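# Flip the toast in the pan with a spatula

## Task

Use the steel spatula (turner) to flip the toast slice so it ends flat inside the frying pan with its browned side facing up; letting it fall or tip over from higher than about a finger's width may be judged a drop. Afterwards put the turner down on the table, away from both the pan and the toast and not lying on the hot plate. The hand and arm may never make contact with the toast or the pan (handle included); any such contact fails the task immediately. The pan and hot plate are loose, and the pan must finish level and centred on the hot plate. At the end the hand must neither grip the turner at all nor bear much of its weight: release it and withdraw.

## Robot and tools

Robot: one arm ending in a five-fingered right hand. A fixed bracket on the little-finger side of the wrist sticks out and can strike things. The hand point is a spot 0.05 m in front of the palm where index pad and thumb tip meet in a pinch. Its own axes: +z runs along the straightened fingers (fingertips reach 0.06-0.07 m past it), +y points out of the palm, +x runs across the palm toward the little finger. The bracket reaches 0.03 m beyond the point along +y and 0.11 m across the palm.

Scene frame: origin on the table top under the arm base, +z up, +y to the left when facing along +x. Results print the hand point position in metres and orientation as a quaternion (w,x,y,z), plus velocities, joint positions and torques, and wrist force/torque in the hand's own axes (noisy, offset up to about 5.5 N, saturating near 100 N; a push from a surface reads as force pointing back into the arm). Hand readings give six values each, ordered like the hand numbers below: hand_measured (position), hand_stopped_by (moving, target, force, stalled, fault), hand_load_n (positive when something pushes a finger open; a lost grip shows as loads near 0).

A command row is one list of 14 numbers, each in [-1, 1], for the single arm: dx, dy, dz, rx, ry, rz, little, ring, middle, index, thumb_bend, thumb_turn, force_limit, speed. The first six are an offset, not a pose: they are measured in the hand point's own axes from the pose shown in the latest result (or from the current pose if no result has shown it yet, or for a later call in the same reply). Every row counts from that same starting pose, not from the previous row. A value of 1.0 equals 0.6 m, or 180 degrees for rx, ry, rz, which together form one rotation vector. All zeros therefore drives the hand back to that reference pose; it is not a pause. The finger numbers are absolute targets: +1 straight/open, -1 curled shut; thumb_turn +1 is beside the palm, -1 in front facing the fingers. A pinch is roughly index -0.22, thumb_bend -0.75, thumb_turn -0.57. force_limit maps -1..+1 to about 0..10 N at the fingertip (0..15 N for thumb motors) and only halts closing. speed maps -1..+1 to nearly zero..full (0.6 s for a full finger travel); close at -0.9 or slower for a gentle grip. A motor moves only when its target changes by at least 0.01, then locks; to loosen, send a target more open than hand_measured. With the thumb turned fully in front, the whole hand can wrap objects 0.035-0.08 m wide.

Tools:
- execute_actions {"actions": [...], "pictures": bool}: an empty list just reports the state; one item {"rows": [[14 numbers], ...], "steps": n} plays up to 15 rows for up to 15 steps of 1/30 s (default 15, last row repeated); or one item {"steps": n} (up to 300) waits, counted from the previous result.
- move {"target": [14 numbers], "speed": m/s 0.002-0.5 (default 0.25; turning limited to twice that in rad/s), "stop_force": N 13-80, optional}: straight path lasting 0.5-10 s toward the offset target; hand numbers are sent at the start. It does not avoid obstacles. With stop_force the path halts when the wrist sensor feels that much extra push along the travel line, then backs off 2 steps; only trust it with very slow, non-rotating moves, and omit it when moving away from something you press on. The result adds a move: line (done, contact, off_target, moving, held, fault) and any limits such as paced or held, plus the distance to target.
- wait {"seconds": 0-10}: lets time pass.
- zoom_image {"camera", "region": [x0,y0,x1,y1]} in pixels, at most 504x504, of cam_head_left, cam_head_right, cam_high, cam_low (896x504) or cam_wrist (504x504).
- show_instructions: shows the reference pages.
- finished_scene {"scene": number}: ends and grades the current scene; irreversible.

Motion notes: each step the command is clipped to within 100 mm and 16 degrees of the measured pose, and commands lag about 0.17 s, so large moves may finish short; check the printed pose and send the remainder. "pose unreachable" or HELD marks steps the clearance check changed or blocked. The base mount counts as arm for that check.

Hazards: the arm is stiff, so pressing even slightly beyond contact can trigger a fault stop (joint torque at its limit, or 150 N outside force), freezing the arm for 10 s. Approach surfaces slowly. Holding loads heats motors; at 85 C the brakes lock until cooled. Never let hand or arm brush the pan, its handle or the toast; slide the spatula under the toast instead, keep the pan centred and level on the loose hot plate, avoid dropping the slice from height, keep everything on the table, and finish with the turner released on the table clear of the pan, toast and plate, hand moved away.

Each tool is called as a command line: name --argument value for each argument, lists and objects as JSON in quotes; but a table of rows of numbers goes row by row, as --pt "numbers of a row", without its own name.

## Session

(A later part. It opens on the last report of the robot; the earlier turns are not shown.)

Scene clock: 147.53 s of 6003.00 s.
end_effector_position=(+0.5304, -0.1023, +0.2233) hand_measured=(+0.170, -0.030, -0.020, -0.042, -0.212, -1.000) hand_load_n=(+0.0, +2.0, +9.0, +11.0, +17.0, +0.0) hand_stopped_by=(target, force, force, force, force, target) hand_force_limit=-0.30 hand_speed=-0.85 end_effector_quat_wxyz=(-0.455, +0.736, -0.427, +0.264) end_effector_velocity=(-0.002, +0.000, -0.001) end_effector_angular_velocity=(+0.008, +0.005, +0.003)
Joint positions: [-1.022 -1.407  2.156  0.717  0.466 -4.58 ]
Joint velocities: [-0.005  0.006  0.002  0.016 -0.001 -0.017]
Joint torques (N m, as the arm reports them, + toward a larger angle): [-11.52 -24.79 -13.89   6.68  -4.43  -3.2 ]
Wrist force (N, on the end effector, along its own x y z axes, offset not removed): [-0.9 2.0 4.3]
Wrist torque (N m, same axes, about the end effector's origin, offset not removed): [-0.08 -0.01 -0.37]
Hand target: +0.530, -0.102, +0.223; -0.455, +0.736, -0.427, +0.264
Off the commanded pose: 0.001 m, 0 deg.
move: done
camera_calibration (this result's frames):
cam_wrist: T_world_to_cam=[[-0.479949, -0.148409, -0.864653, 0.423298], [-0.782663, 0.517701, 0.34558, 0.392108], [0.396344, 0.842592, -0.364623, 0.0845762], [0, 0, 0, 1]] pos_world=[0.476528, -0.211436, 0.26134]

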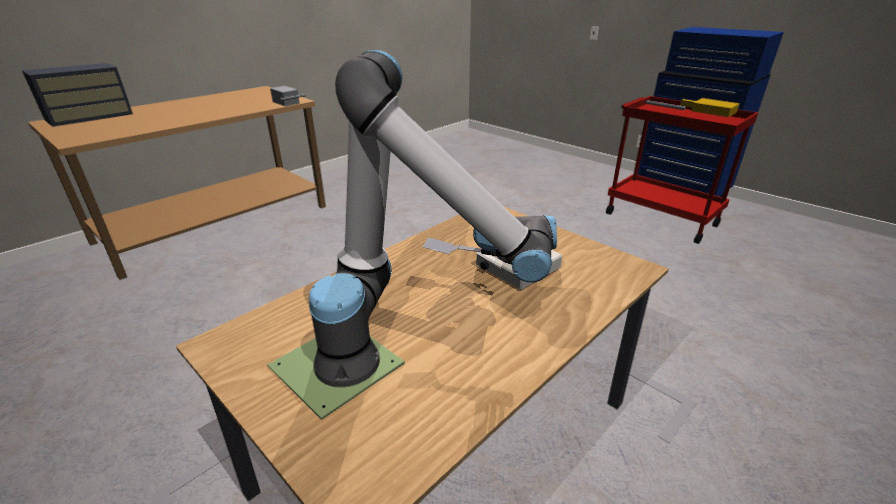

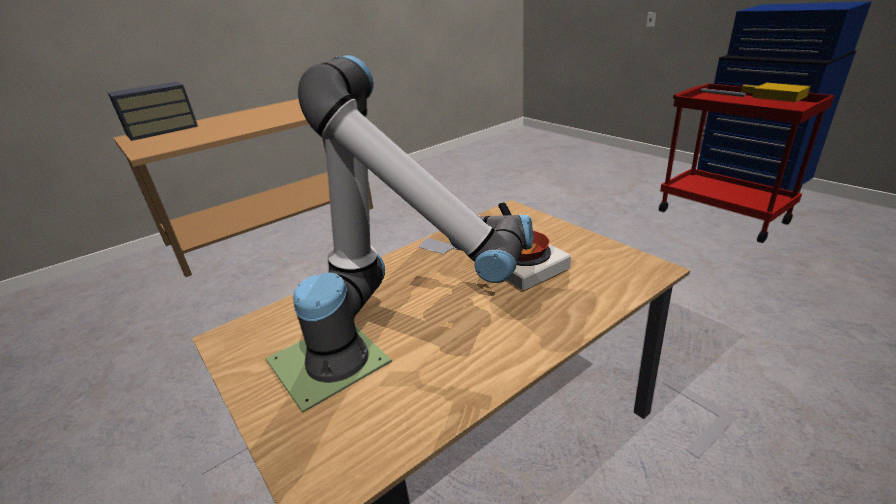

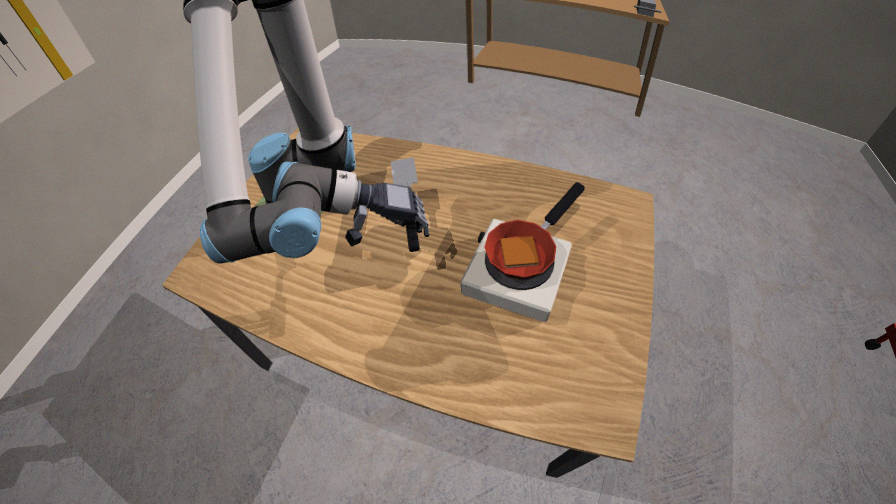

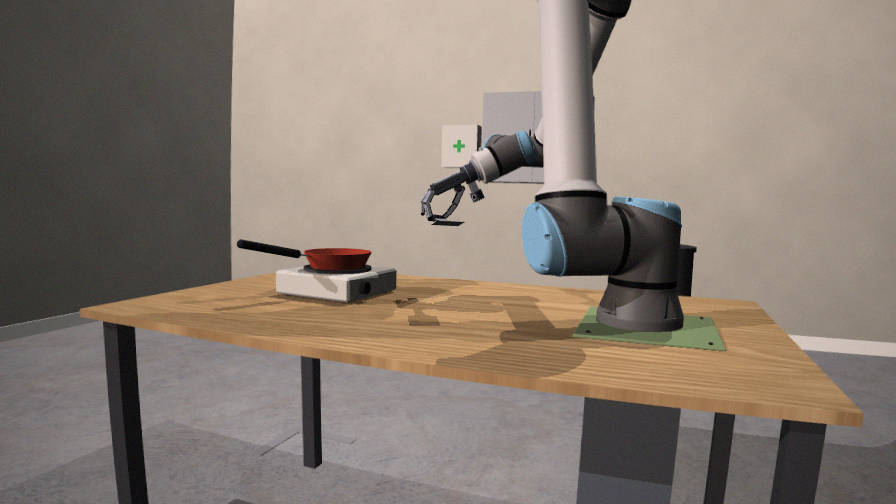

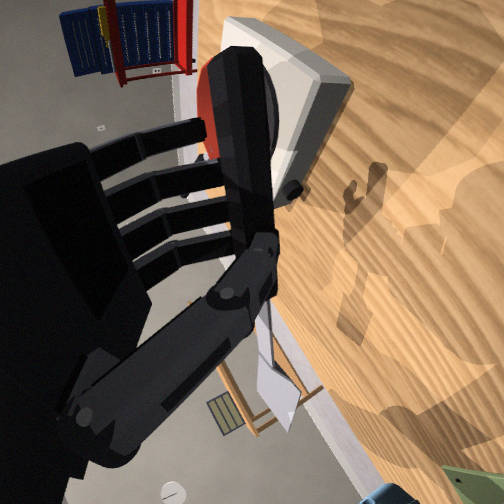

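Flat; the pan has shifted only about 5 mm. Setting the turner down.

move --target '[0,0.2855,0.144,0,0,0,0.17,-0.5,-0.6,-0.6,-0.3,-1,-0.3,-0.85]' --speed 0.1

move --target '[0,0.015,0.0075,0,0,0,0.17,-0.5,-0.6,-0.6,-0.3,-1,-0.3,-0.85]' --speed 0.015

move --target '[0,0,0,0,0,0,0.17,0.14,0.14,0.14,-0.05,-1,0,-0.6]'

zoom_image --camera "cam_head_right" --region '[480,205,570,275]'

move --target '[0,-0.22,-0.12,0,0,0,0.17,0.14,0.14,0.14,-0.05,-1,0,-0.6]'

Scene clock: 153.67 s of 6003.00 s.
end_effector_position=(+0.5312, -0.1019, +0.0319) hand_measured=(+0.170, -0.030, -0.020, -0.042, -0.212, -1.000) hand_load_n=(+0.0, +2.0, +9.0, +11.0, +17.0, +0.0) hand_stopped_by=(target, force, force, force, force, target) hand_force_limit=-0.30 hand_speed=-0.85 end_effector_quat_wxyz=(-0.455, +0.736, -0.427, +0.264) end_effector_velocity=(+0.000, -0.000, -0.003) end_effector_angular_velocity=(-0.000, +0.001, -0.001)
Joint positions: [-1.019 -1.096  2.241  0.316  0.466 -4.574]
Joint velocities: [ 0.     0.005 -0.    -0.006  0.001  0.001]
Joint torques (N m, as the arm reports them, + toward a larger angle): [ 12.36 -36.81  -1.86   1.56  -0.22   3.84]
Wrist force (N, on the end effector, along its own x y z axes, offset not removed): [1.5 2.5 4.8]
Wrist torque (N m, same axes, about the end effector's origin, offset not removed): [-0.02 -0.37 -0.26]
Hand target: +0.531, -0.102, +0.032; -0.455, +0.736, -0.427, +0.264
Off the commanded pose: 0.000 m, 0 deg.
After step 90, 0.70 s passed at rest.
move: done
camera_calibration (this result's frames):
cam_wrist: T_world_to_cam=[[-0.47997, -0.148419, -0.864639, 0.258255], [-0.782671, 0.517669, 0.345608, 0.458717], [0.396302, 0.842609, -0.364629, 0.0142046], [0, 0, 0, 1]] pos_world=[0.47735, -0.211103, 0.0699405]

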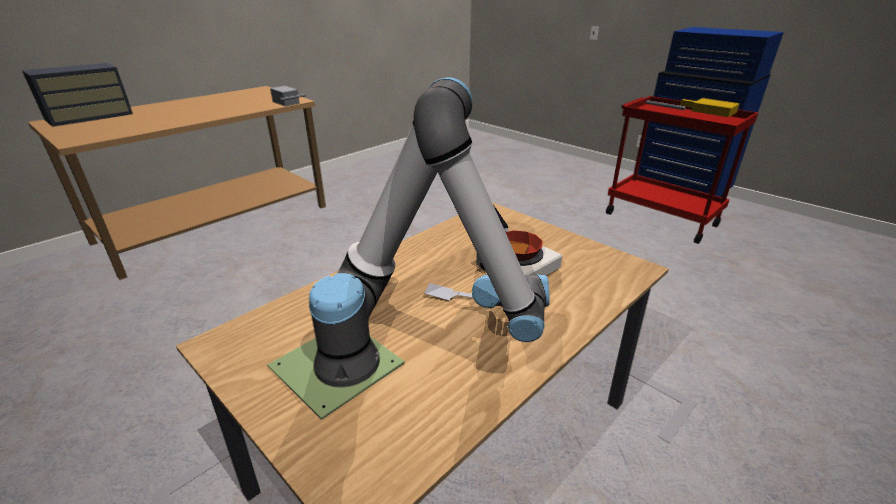

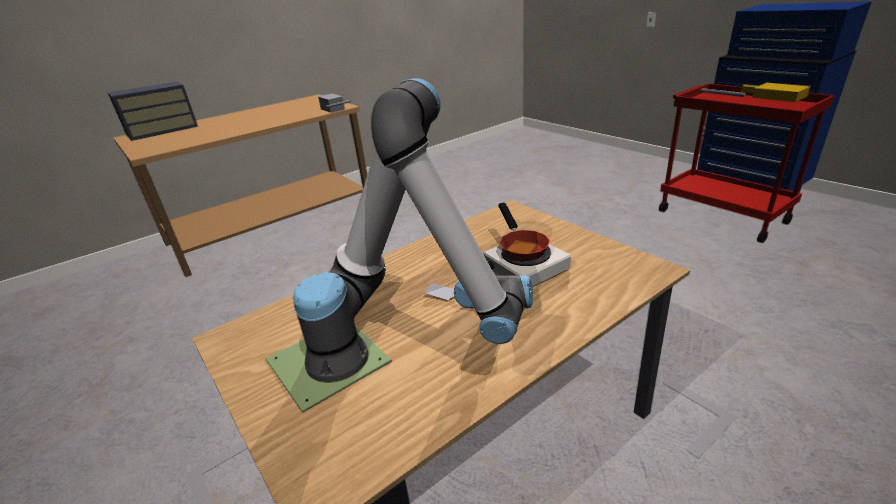

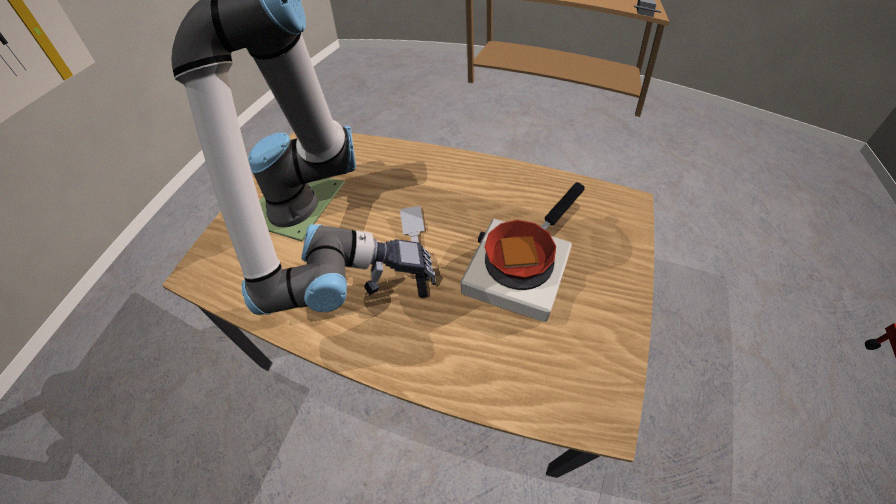

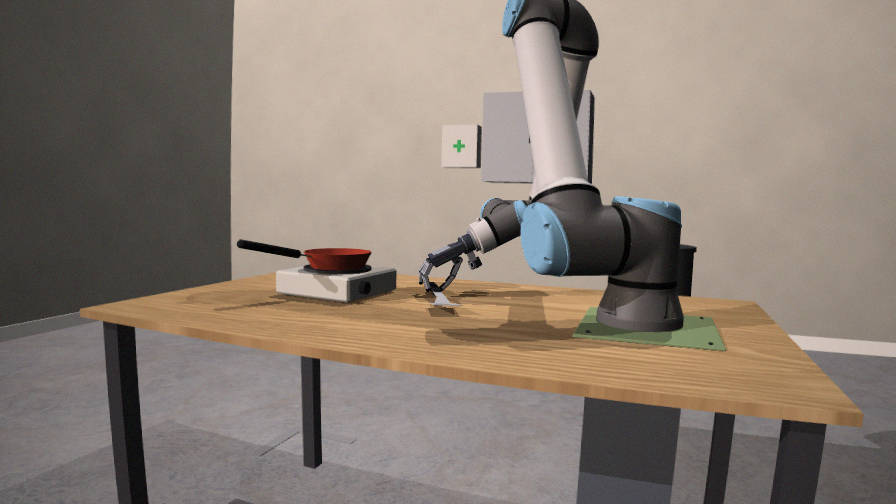

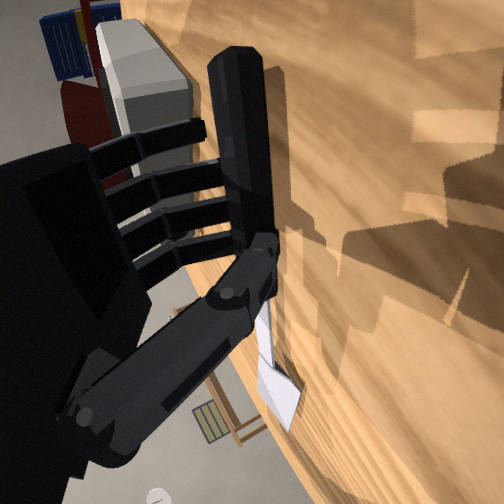

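Scene clock: 154.60 s of 6003.00 s.
end_effector_position=(+0.5312, -0.1019, +0.0222) hand_measured=(+0.170, -0.030, -0.020, -0.042, -0.212, -1.000) hand_load_n=(+0.0, +2.5, +9.0, +11.0, +16.5, +0.0) hand_stopped_by=(target, force, force, force, force, target) hand_force_limit=-0.30 hand_speed=-0.85 end_effector_quat_wxyz=(-0.455, +0.736, -0.427, +0.264) end_effector_velocity=(+0.000, +0.000, -0.003) end_effector_angular_velocity=(+0.001, -0.000, +0.001)
Joint positions: [-1.019 -1.077  2.242  0.297  0.466 -4.574]
Joint velocities: [ 0.001  0.006  0.    -0.005 -0.001 -0.   ]
Joint torques (N m, as the arm reports them, + toward a larger angle): [ 13.6  -37.6    0.67   1.45   0.07  -1.9 ]
Wrist force (N, on the end effector, along its own x y z axes, offset not removed): [1.0 0.4 3.4]
Wrist torque (N m, same axes, about the end effector's origin, offset not removed): [-0.26 -0.23 -0.17]
Hand target: +0.531, -0.102, +0.022; -0.455, +0.736, -0.427, +0.264
Off the commanded pose: 0.000 m, 0 deg.
move: done
camera_calibration (this result's frames):
cam_wrist: T_world_to_cam=[[-0.479973, -0.148419, -0.864637, 0.249842], [-0.782673, 0.517662, 0.345614, 0.462091], [0.396295, 0.842614, -0.364627, 0.0106604], [0, 0, 0, 1]] pos_world=[0.477359, -0.211109, 0.0602041]

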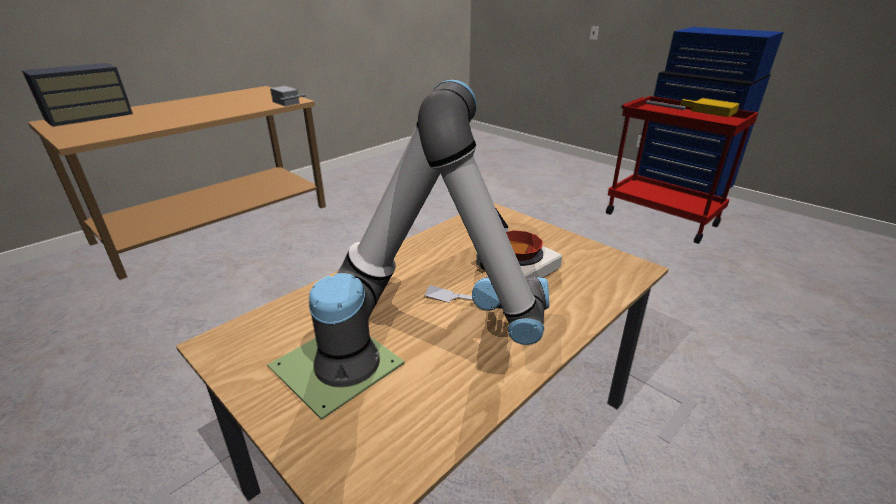

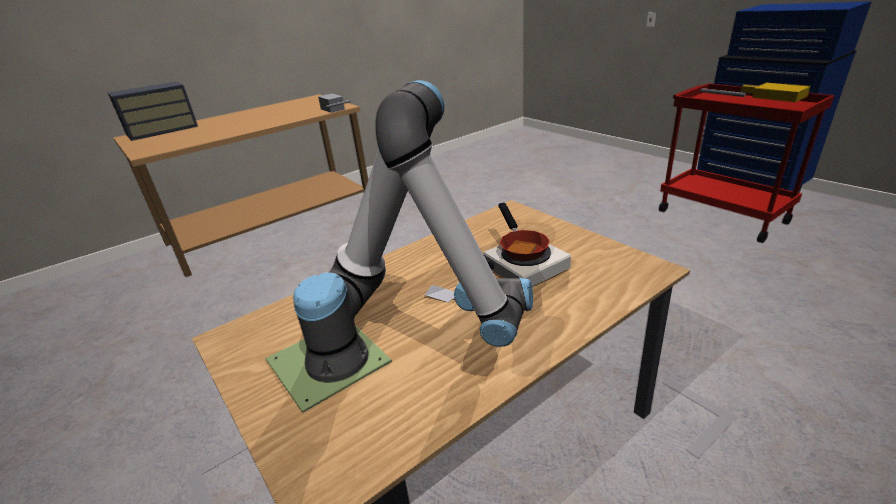

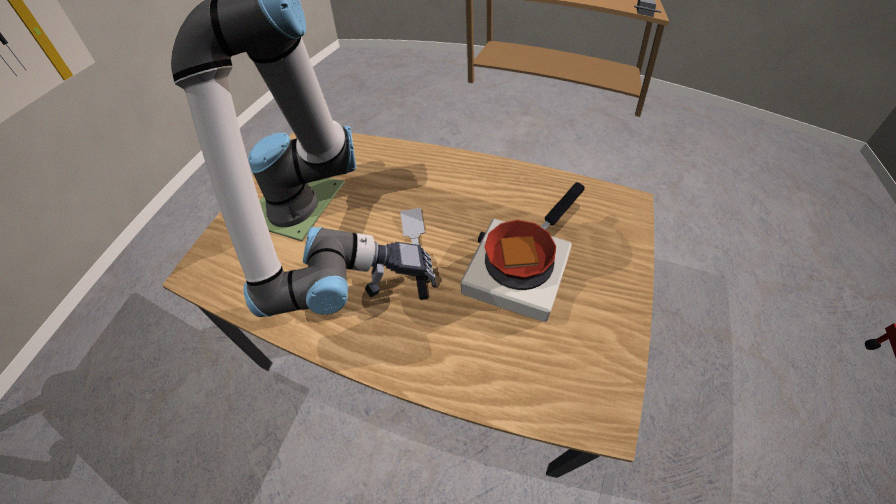

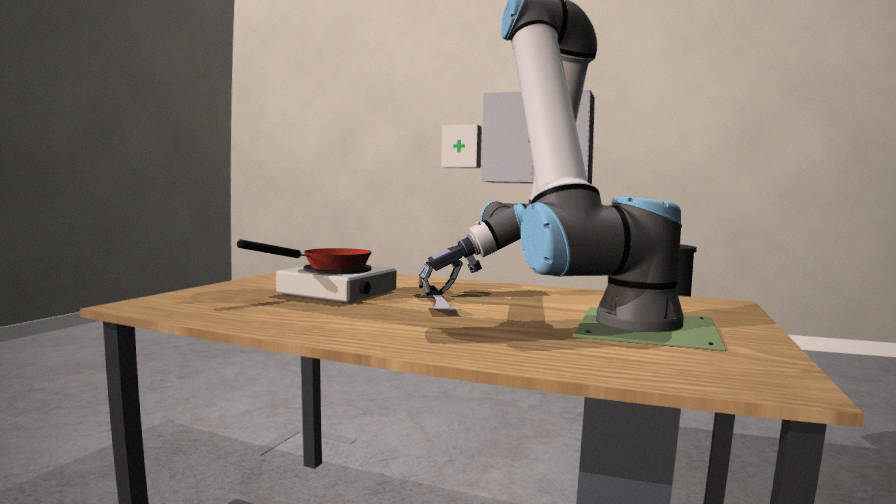

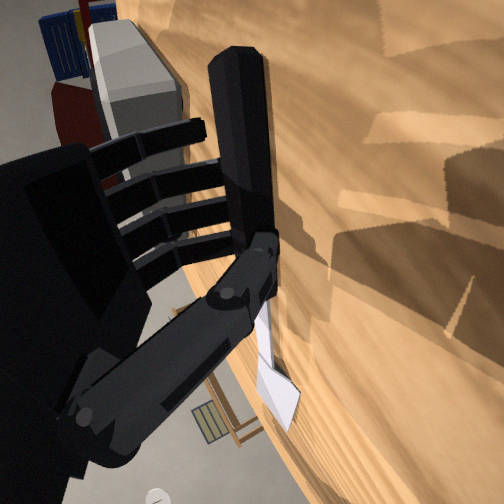

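Scene clock: 155.27 s of 6003.00 s.
end_effector_position=(+0.5312, -0.1019, +0.0221) hand_measured=(+0.170, +0.140, +0.140, +0.140, -0.050, -1.000) hand_load_n=(+0.0, +0.0, +0.0, +0.0, +0.0, +0.0) hand_stopped_by=(target, target, target, target, target, target) hand_force_limit=0.00 hand_speed=-0.60 end_effector_quat_wxyz=(-0.455, +0.736, -0.427, +0.264) end_effector_velocity=(-0.000, +0.000, +0.000) end_effector_angular_velocity=(+0.002, -0.000, +0.000)
Joint positions: [-1.019 -1.077  2.242  0.297  0.466 -4.574]
Joint velocities: [-0.     0.001  0.     0.001 -0.001 -0.001]
Joint torques (N m, as the arm reports them, + toward a larger angle): [ 12.21 -70.6   -2.23   6.93   0.09  -1.38]
Wrist force (N, on the end effector, along its own x y z axes, offset not removed): [-1.1 1.5 3.5]
Wrist torque (N m, same axes, about the end effector's origin, offset not removed): [0.02 -0.11 -0.20]
Hand target: +0.531, -0.102, +0.022; -0.455, +0.736, -0.427, +0.264
Off the commanded pose: 0.000 m, 0 deg.
move: done
camera_calibration (this result's frames):
cam_wrist: T_world_to_cam=[[-0.480045, -0.14831, -0.864616, 0.249837], [-0.782645, 0.517616, 0.345746, 0.462063], [0.396261, 0.842661, -0.364553, 0.0106443], [0, 0, 0, 1]] pos_world=[0.477347, -0.211087, 0.0601367]

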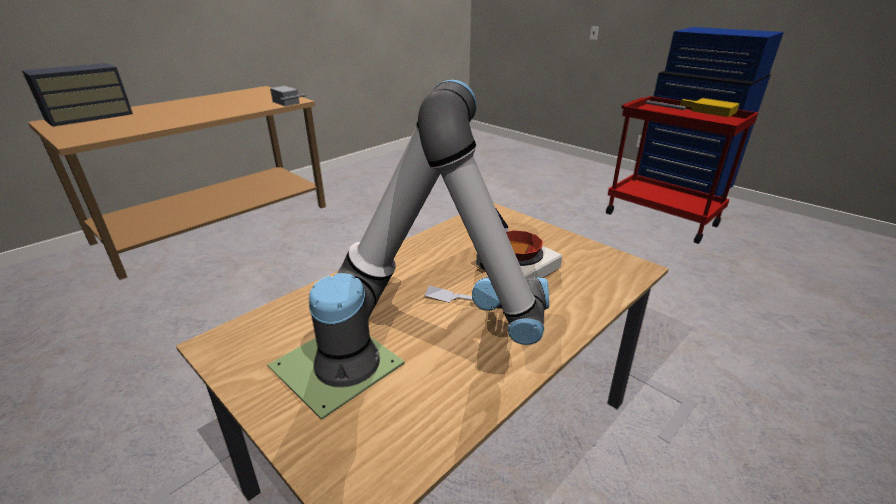

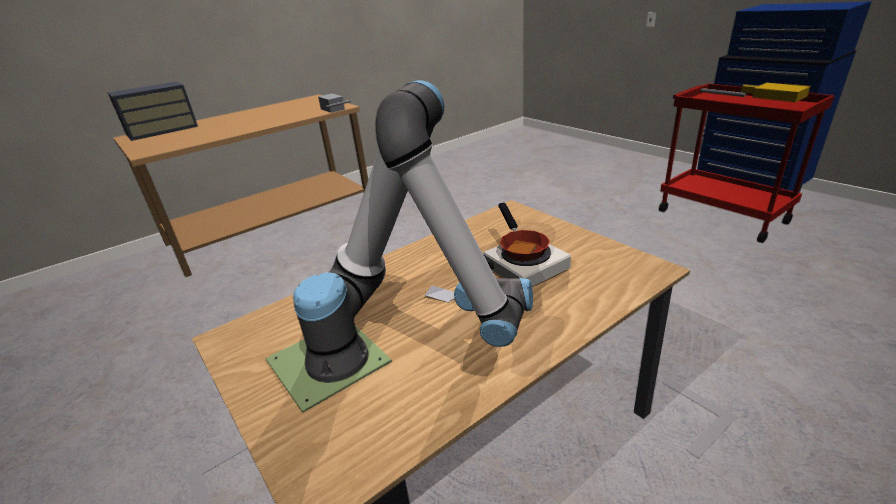

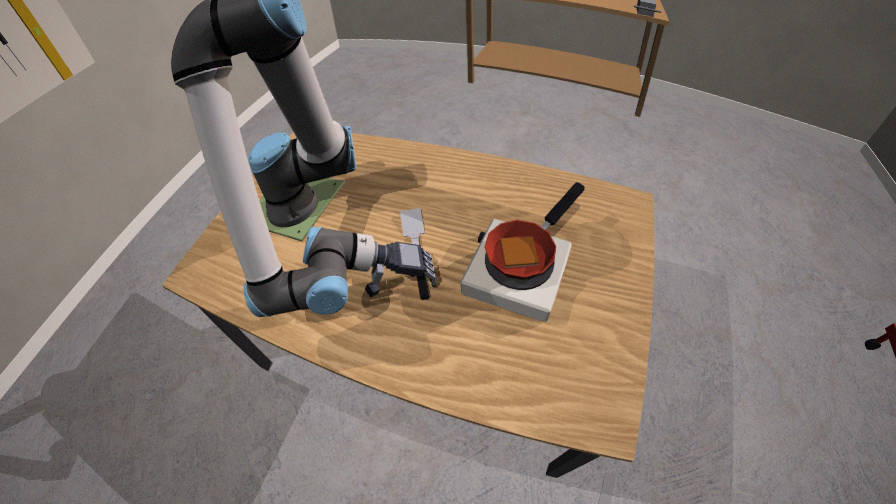

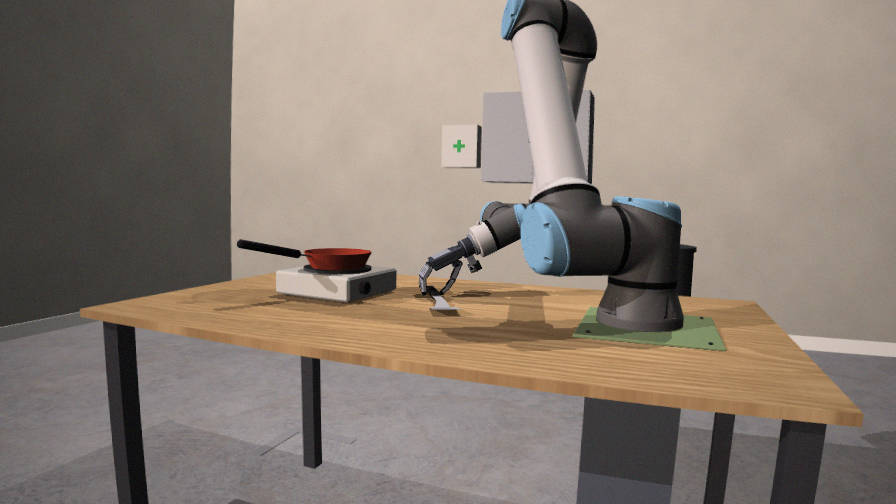

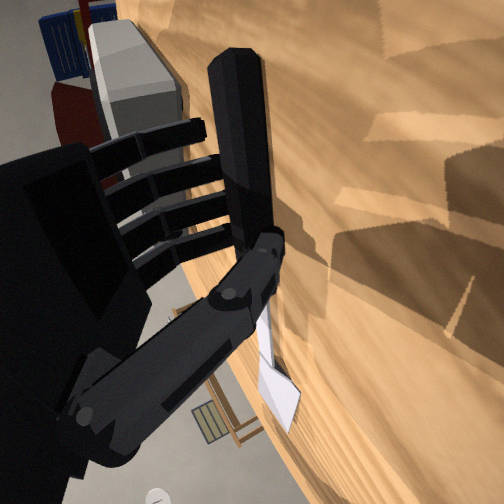

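Region (480, 205, 570, 275) of cam_head_right's 896x504 image, scaled by 5.600, with more detail than that image has.

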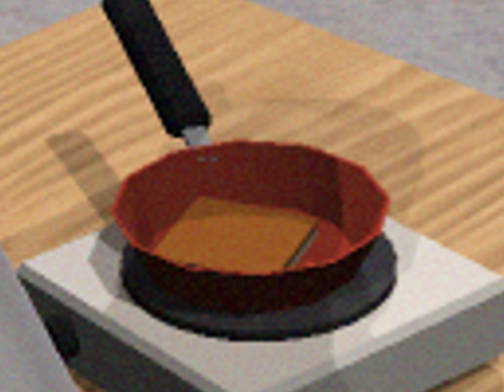

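Scene clock: 156.57 s of 6003.00 s.
end_effector_position=(+0.5264, -0.1045, +0.1720) hand_measured=(+0.170, +0.140, +0.140, +0.140, -0.050, -1.000) hand_load_n=(+0.0, +0.0, +0.0, +0.0, +0.0, +0.0) hand_stopped_by=(target, target, target, target, target, target) hand_force_limit=0.00 hand_speed=-0.60 end_effector_quat_wxyz=(-0.455, +0.736, -0.427, +0.264) end_effector_velocity=(-0.000, -0.000, +0.002) end_effector_angular_velocity=(-0.000, +0.000, +0.001)
Joint positions: [-1.033 -1.333  2.196  0.625  0.465 -4.605]
Joint velocities: [-0.001 -0.002 -0.001  0.008  0.    -0.005]
Joint torques (N m, as the arm reports them, + toward a larger angle): [-11.07 -62.37 -35.15   6.59  -4.13  -3.98]
Wrist force (N, on the end effector, along its own x y z axes, offset not removed): [-1.3 1.4 3.6]
Wrist torque (N m, same axes, about the end effector's origin, offset not removed): [-0.08 -0.07 -0.28]
Hand target: +0.526, -0.105, +0.172; -0.455, +0.736, -0.427, +0.264
Off the commanded pose: 0.000 m, 0 deg.
move: done
camera_calibration (this result's frames):
cam_wrist: T_world_to_cam=[[-0.480035, -0.148257, -0.864631, 0.376704], [-0.782608, 0.517682, 0.345731, 0.407854], [0.396347, 0.84263, -0.364532, 0.0693387], [0, 0, 0, 1]] pos_world=[0.472539, -0.213717, 0.209978]

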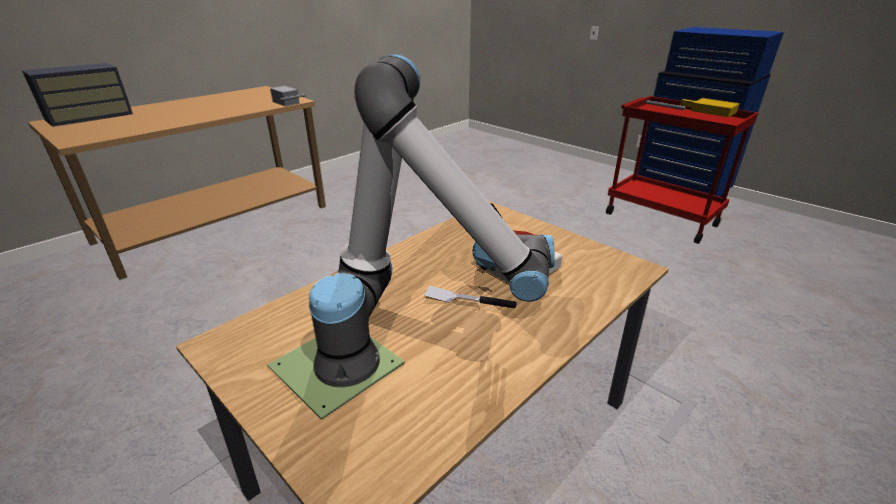

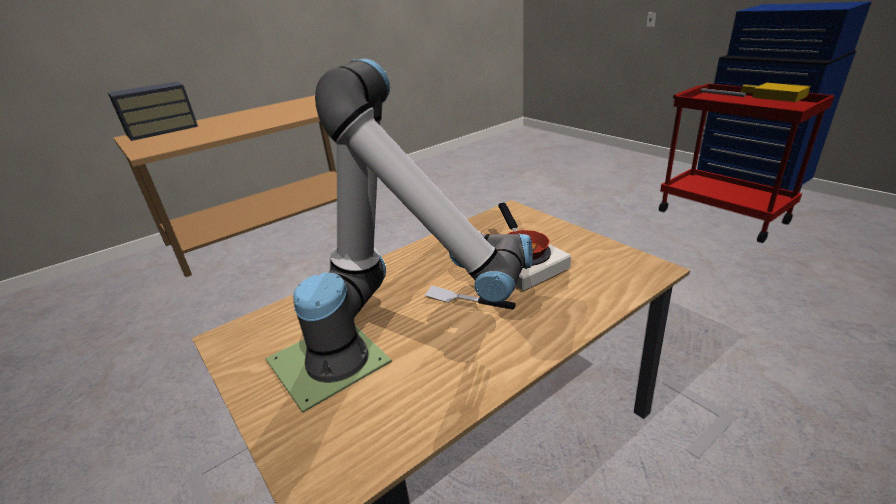

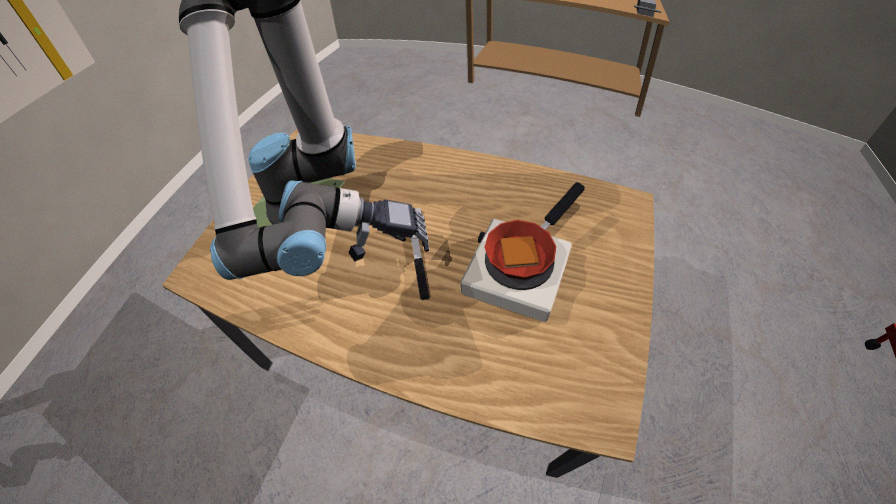

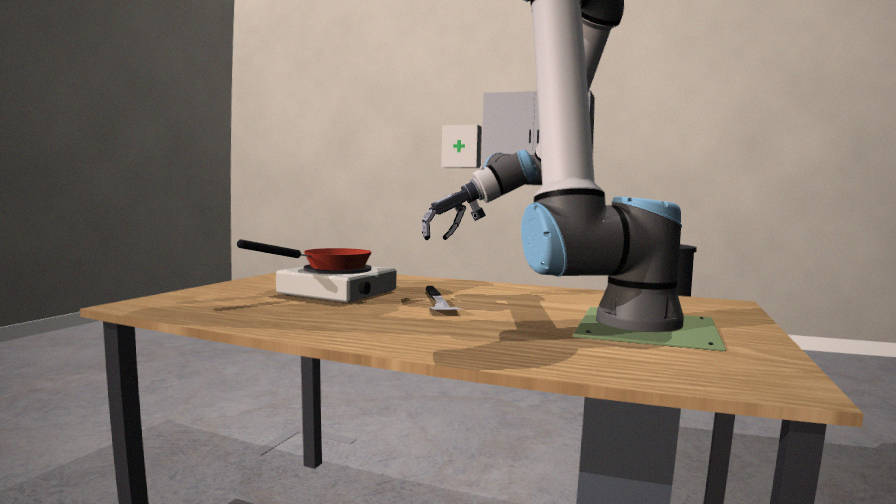

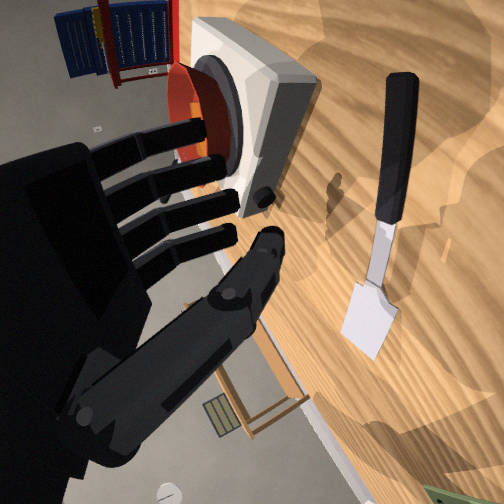

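execute_actions --actions '[]'

Scene clock: 159.90 s of 6003.00 s.
end_effector_position=(+0.5264, -0.1046, +0.1723) hand_measured=(+0.170, +0.140, +0.140, +0.140, -0.050, -1.000) hand_load_n=(+0.0, +0.0, +0.0, +0.0, +0.0, +0.0) hand_stopped_by=(target, target, target, target, target, target) hand_force_limit=0.00 hand_speed=-0.60 end_effector_quat_wxyz=(-0.455, +0.736, -0.427, +0.264) end_effector_velocity=(-0.000, -0.000, -0.001) end_effector_angular_velocity=(-0.001, +0.002, -0.000)
Joint positions: [-1.033 -1.333  2.196  0.626  0.465 -4.606]
Joint velocities: [ 0.     0.001  0.    -0.001  0.002  0.001]
Joint torques (N m, as the arm reports them, + toward a larger angle): [ -8.73 -61.23 -35.28   6.95  -4.11  -3.64]
Wrist force (N, on the end effector, along its own x y z axes, offset not removed): [-2.3 3.4 1.6]
Wrist torque (N m, same axes, about the end effector's origin, offset not removed): [0.41 0.06 -0.30]
Hand target: +0.526, -0.105, +0.172; -0.455, +0.736, -0.427, +0.264
Off the commanded pose: 0.000 m, 0 deg.
Steps of this call (steps 1 to 90: nothing new was sent; then 0.33 s passed at rest). Readings (end_effector_position | what the end effector reports):
1: (+0.5264, -0.1046, +0.1721) | hand_measured=(+0.170, +0.140, +0.140, +0.140, -0.050, -1.000) hand_load_n=(+0.0, +0.0, +0.0, +0.0, +0.0, +0.0) hand_stopped_by=(target, target, target, target, target, target) hand_force_limit=0.00 hand_speed=-0.60
2: (+0.5264, -0.1046, +0.1721) | hand_measured=(+0.170, +0.140, +0.140, +0.140, -0.050, -1.000) hand_load_n=(+0.0, +0.0, +0.0, +0.0, +0.0, +0.0) hand_stopped_by=(target, target, target, target, target, target) hand_force_limit=0.00 hand_speed=-0.60
4: (+0.5264, -0.1046, +0.1722) | hand_measured=(+0.170, +0.140, +0.140, +0.140, -0.050, -1.000) hand_load_n=(+0.0, +0.0, +0.0, +0.0, +0.0, +0.0) hand_stopped_by=(target, target, target, target, target, target) hand_force_limit=0.00 hand_speed=-0.60
8: (+0.5264, -0.1046, +0.1723) | hand_measured=(+0.170, +0.140, +0.140, +0.140, -0.050, -1.000) hand_load_n=(+0.0, +0.0, +0.0, +0.0, +0.0, +0.0) hand_stopped_by=(target, target, target, target, target, target) hand_force_limit=0.00 hand_speed=-0.60
90: the state above
camera_calibration (this result's frames):
cam_wrist: T_world_to_cam=[[-0.48003, -0.148299, -0.864626, 0.376915], [-0.782656, 0.5176, 0.345744, 0.407737], [0.396257, 0.842673, -0.364531, 0.0695429], [0, 0, 0, 1]] pos_world=[0.472491, -0.21375, 0.210268]

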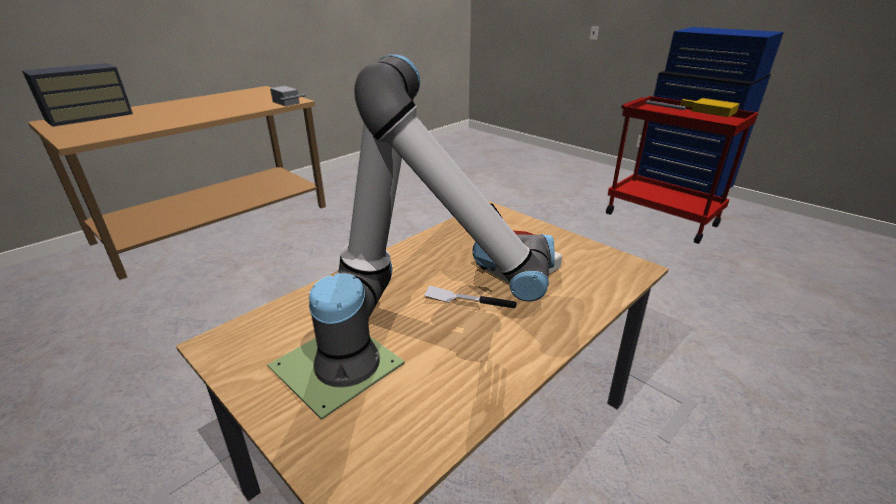

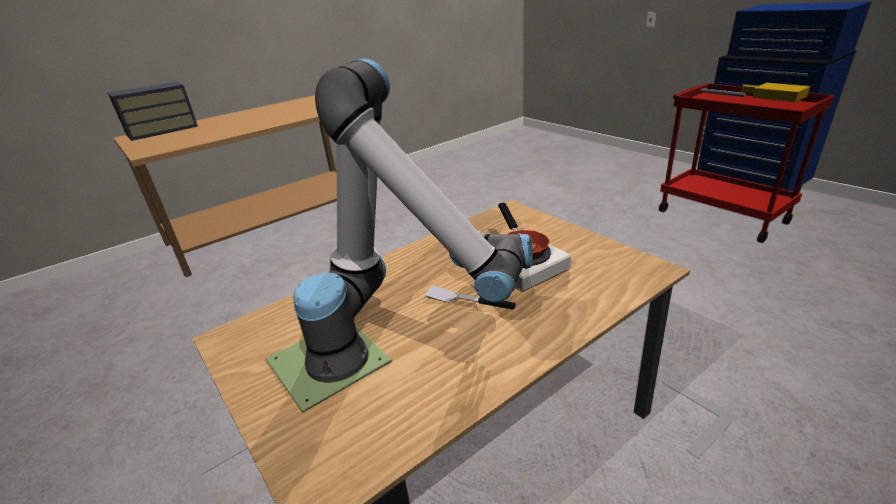

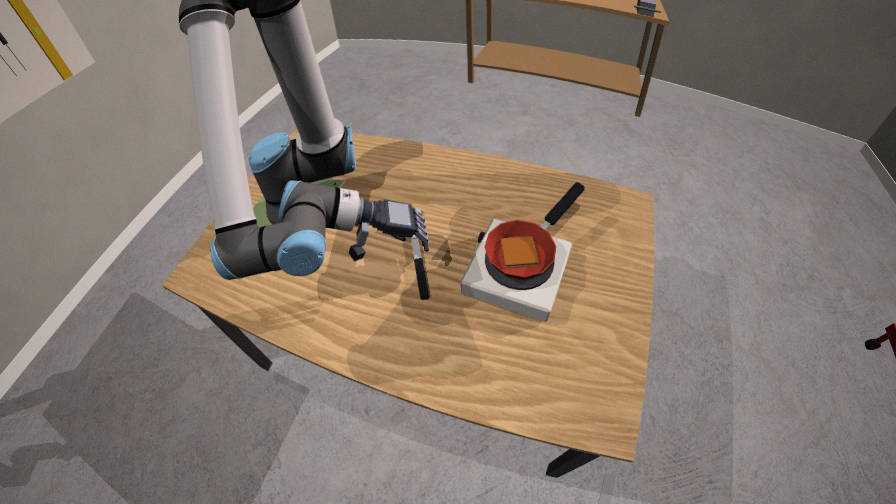

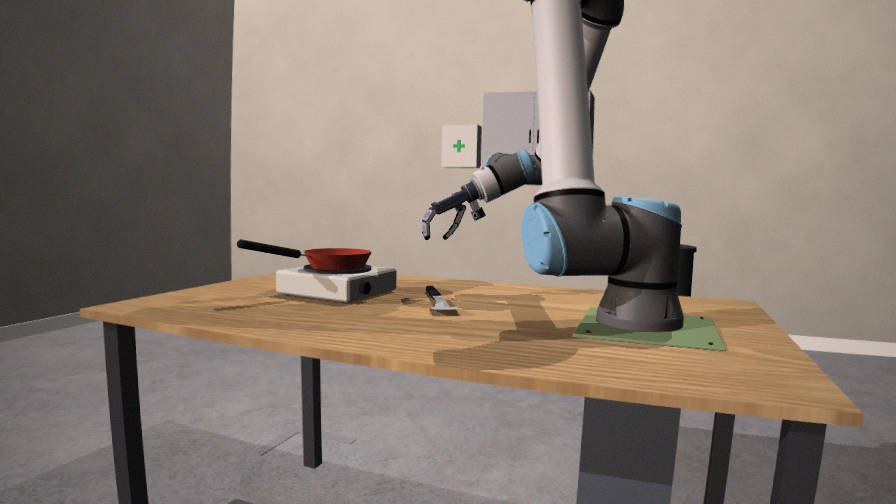

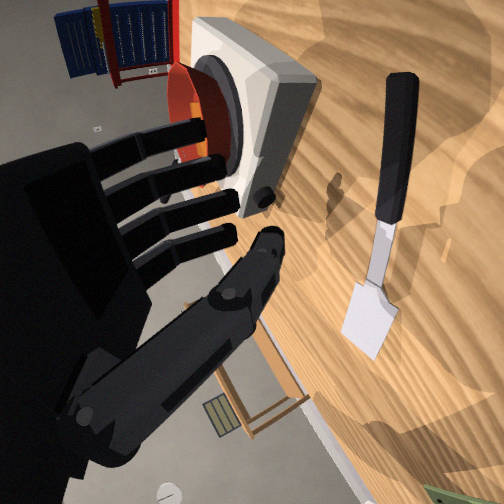

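finished_scene --scene 2

The scene is finished: the task was done.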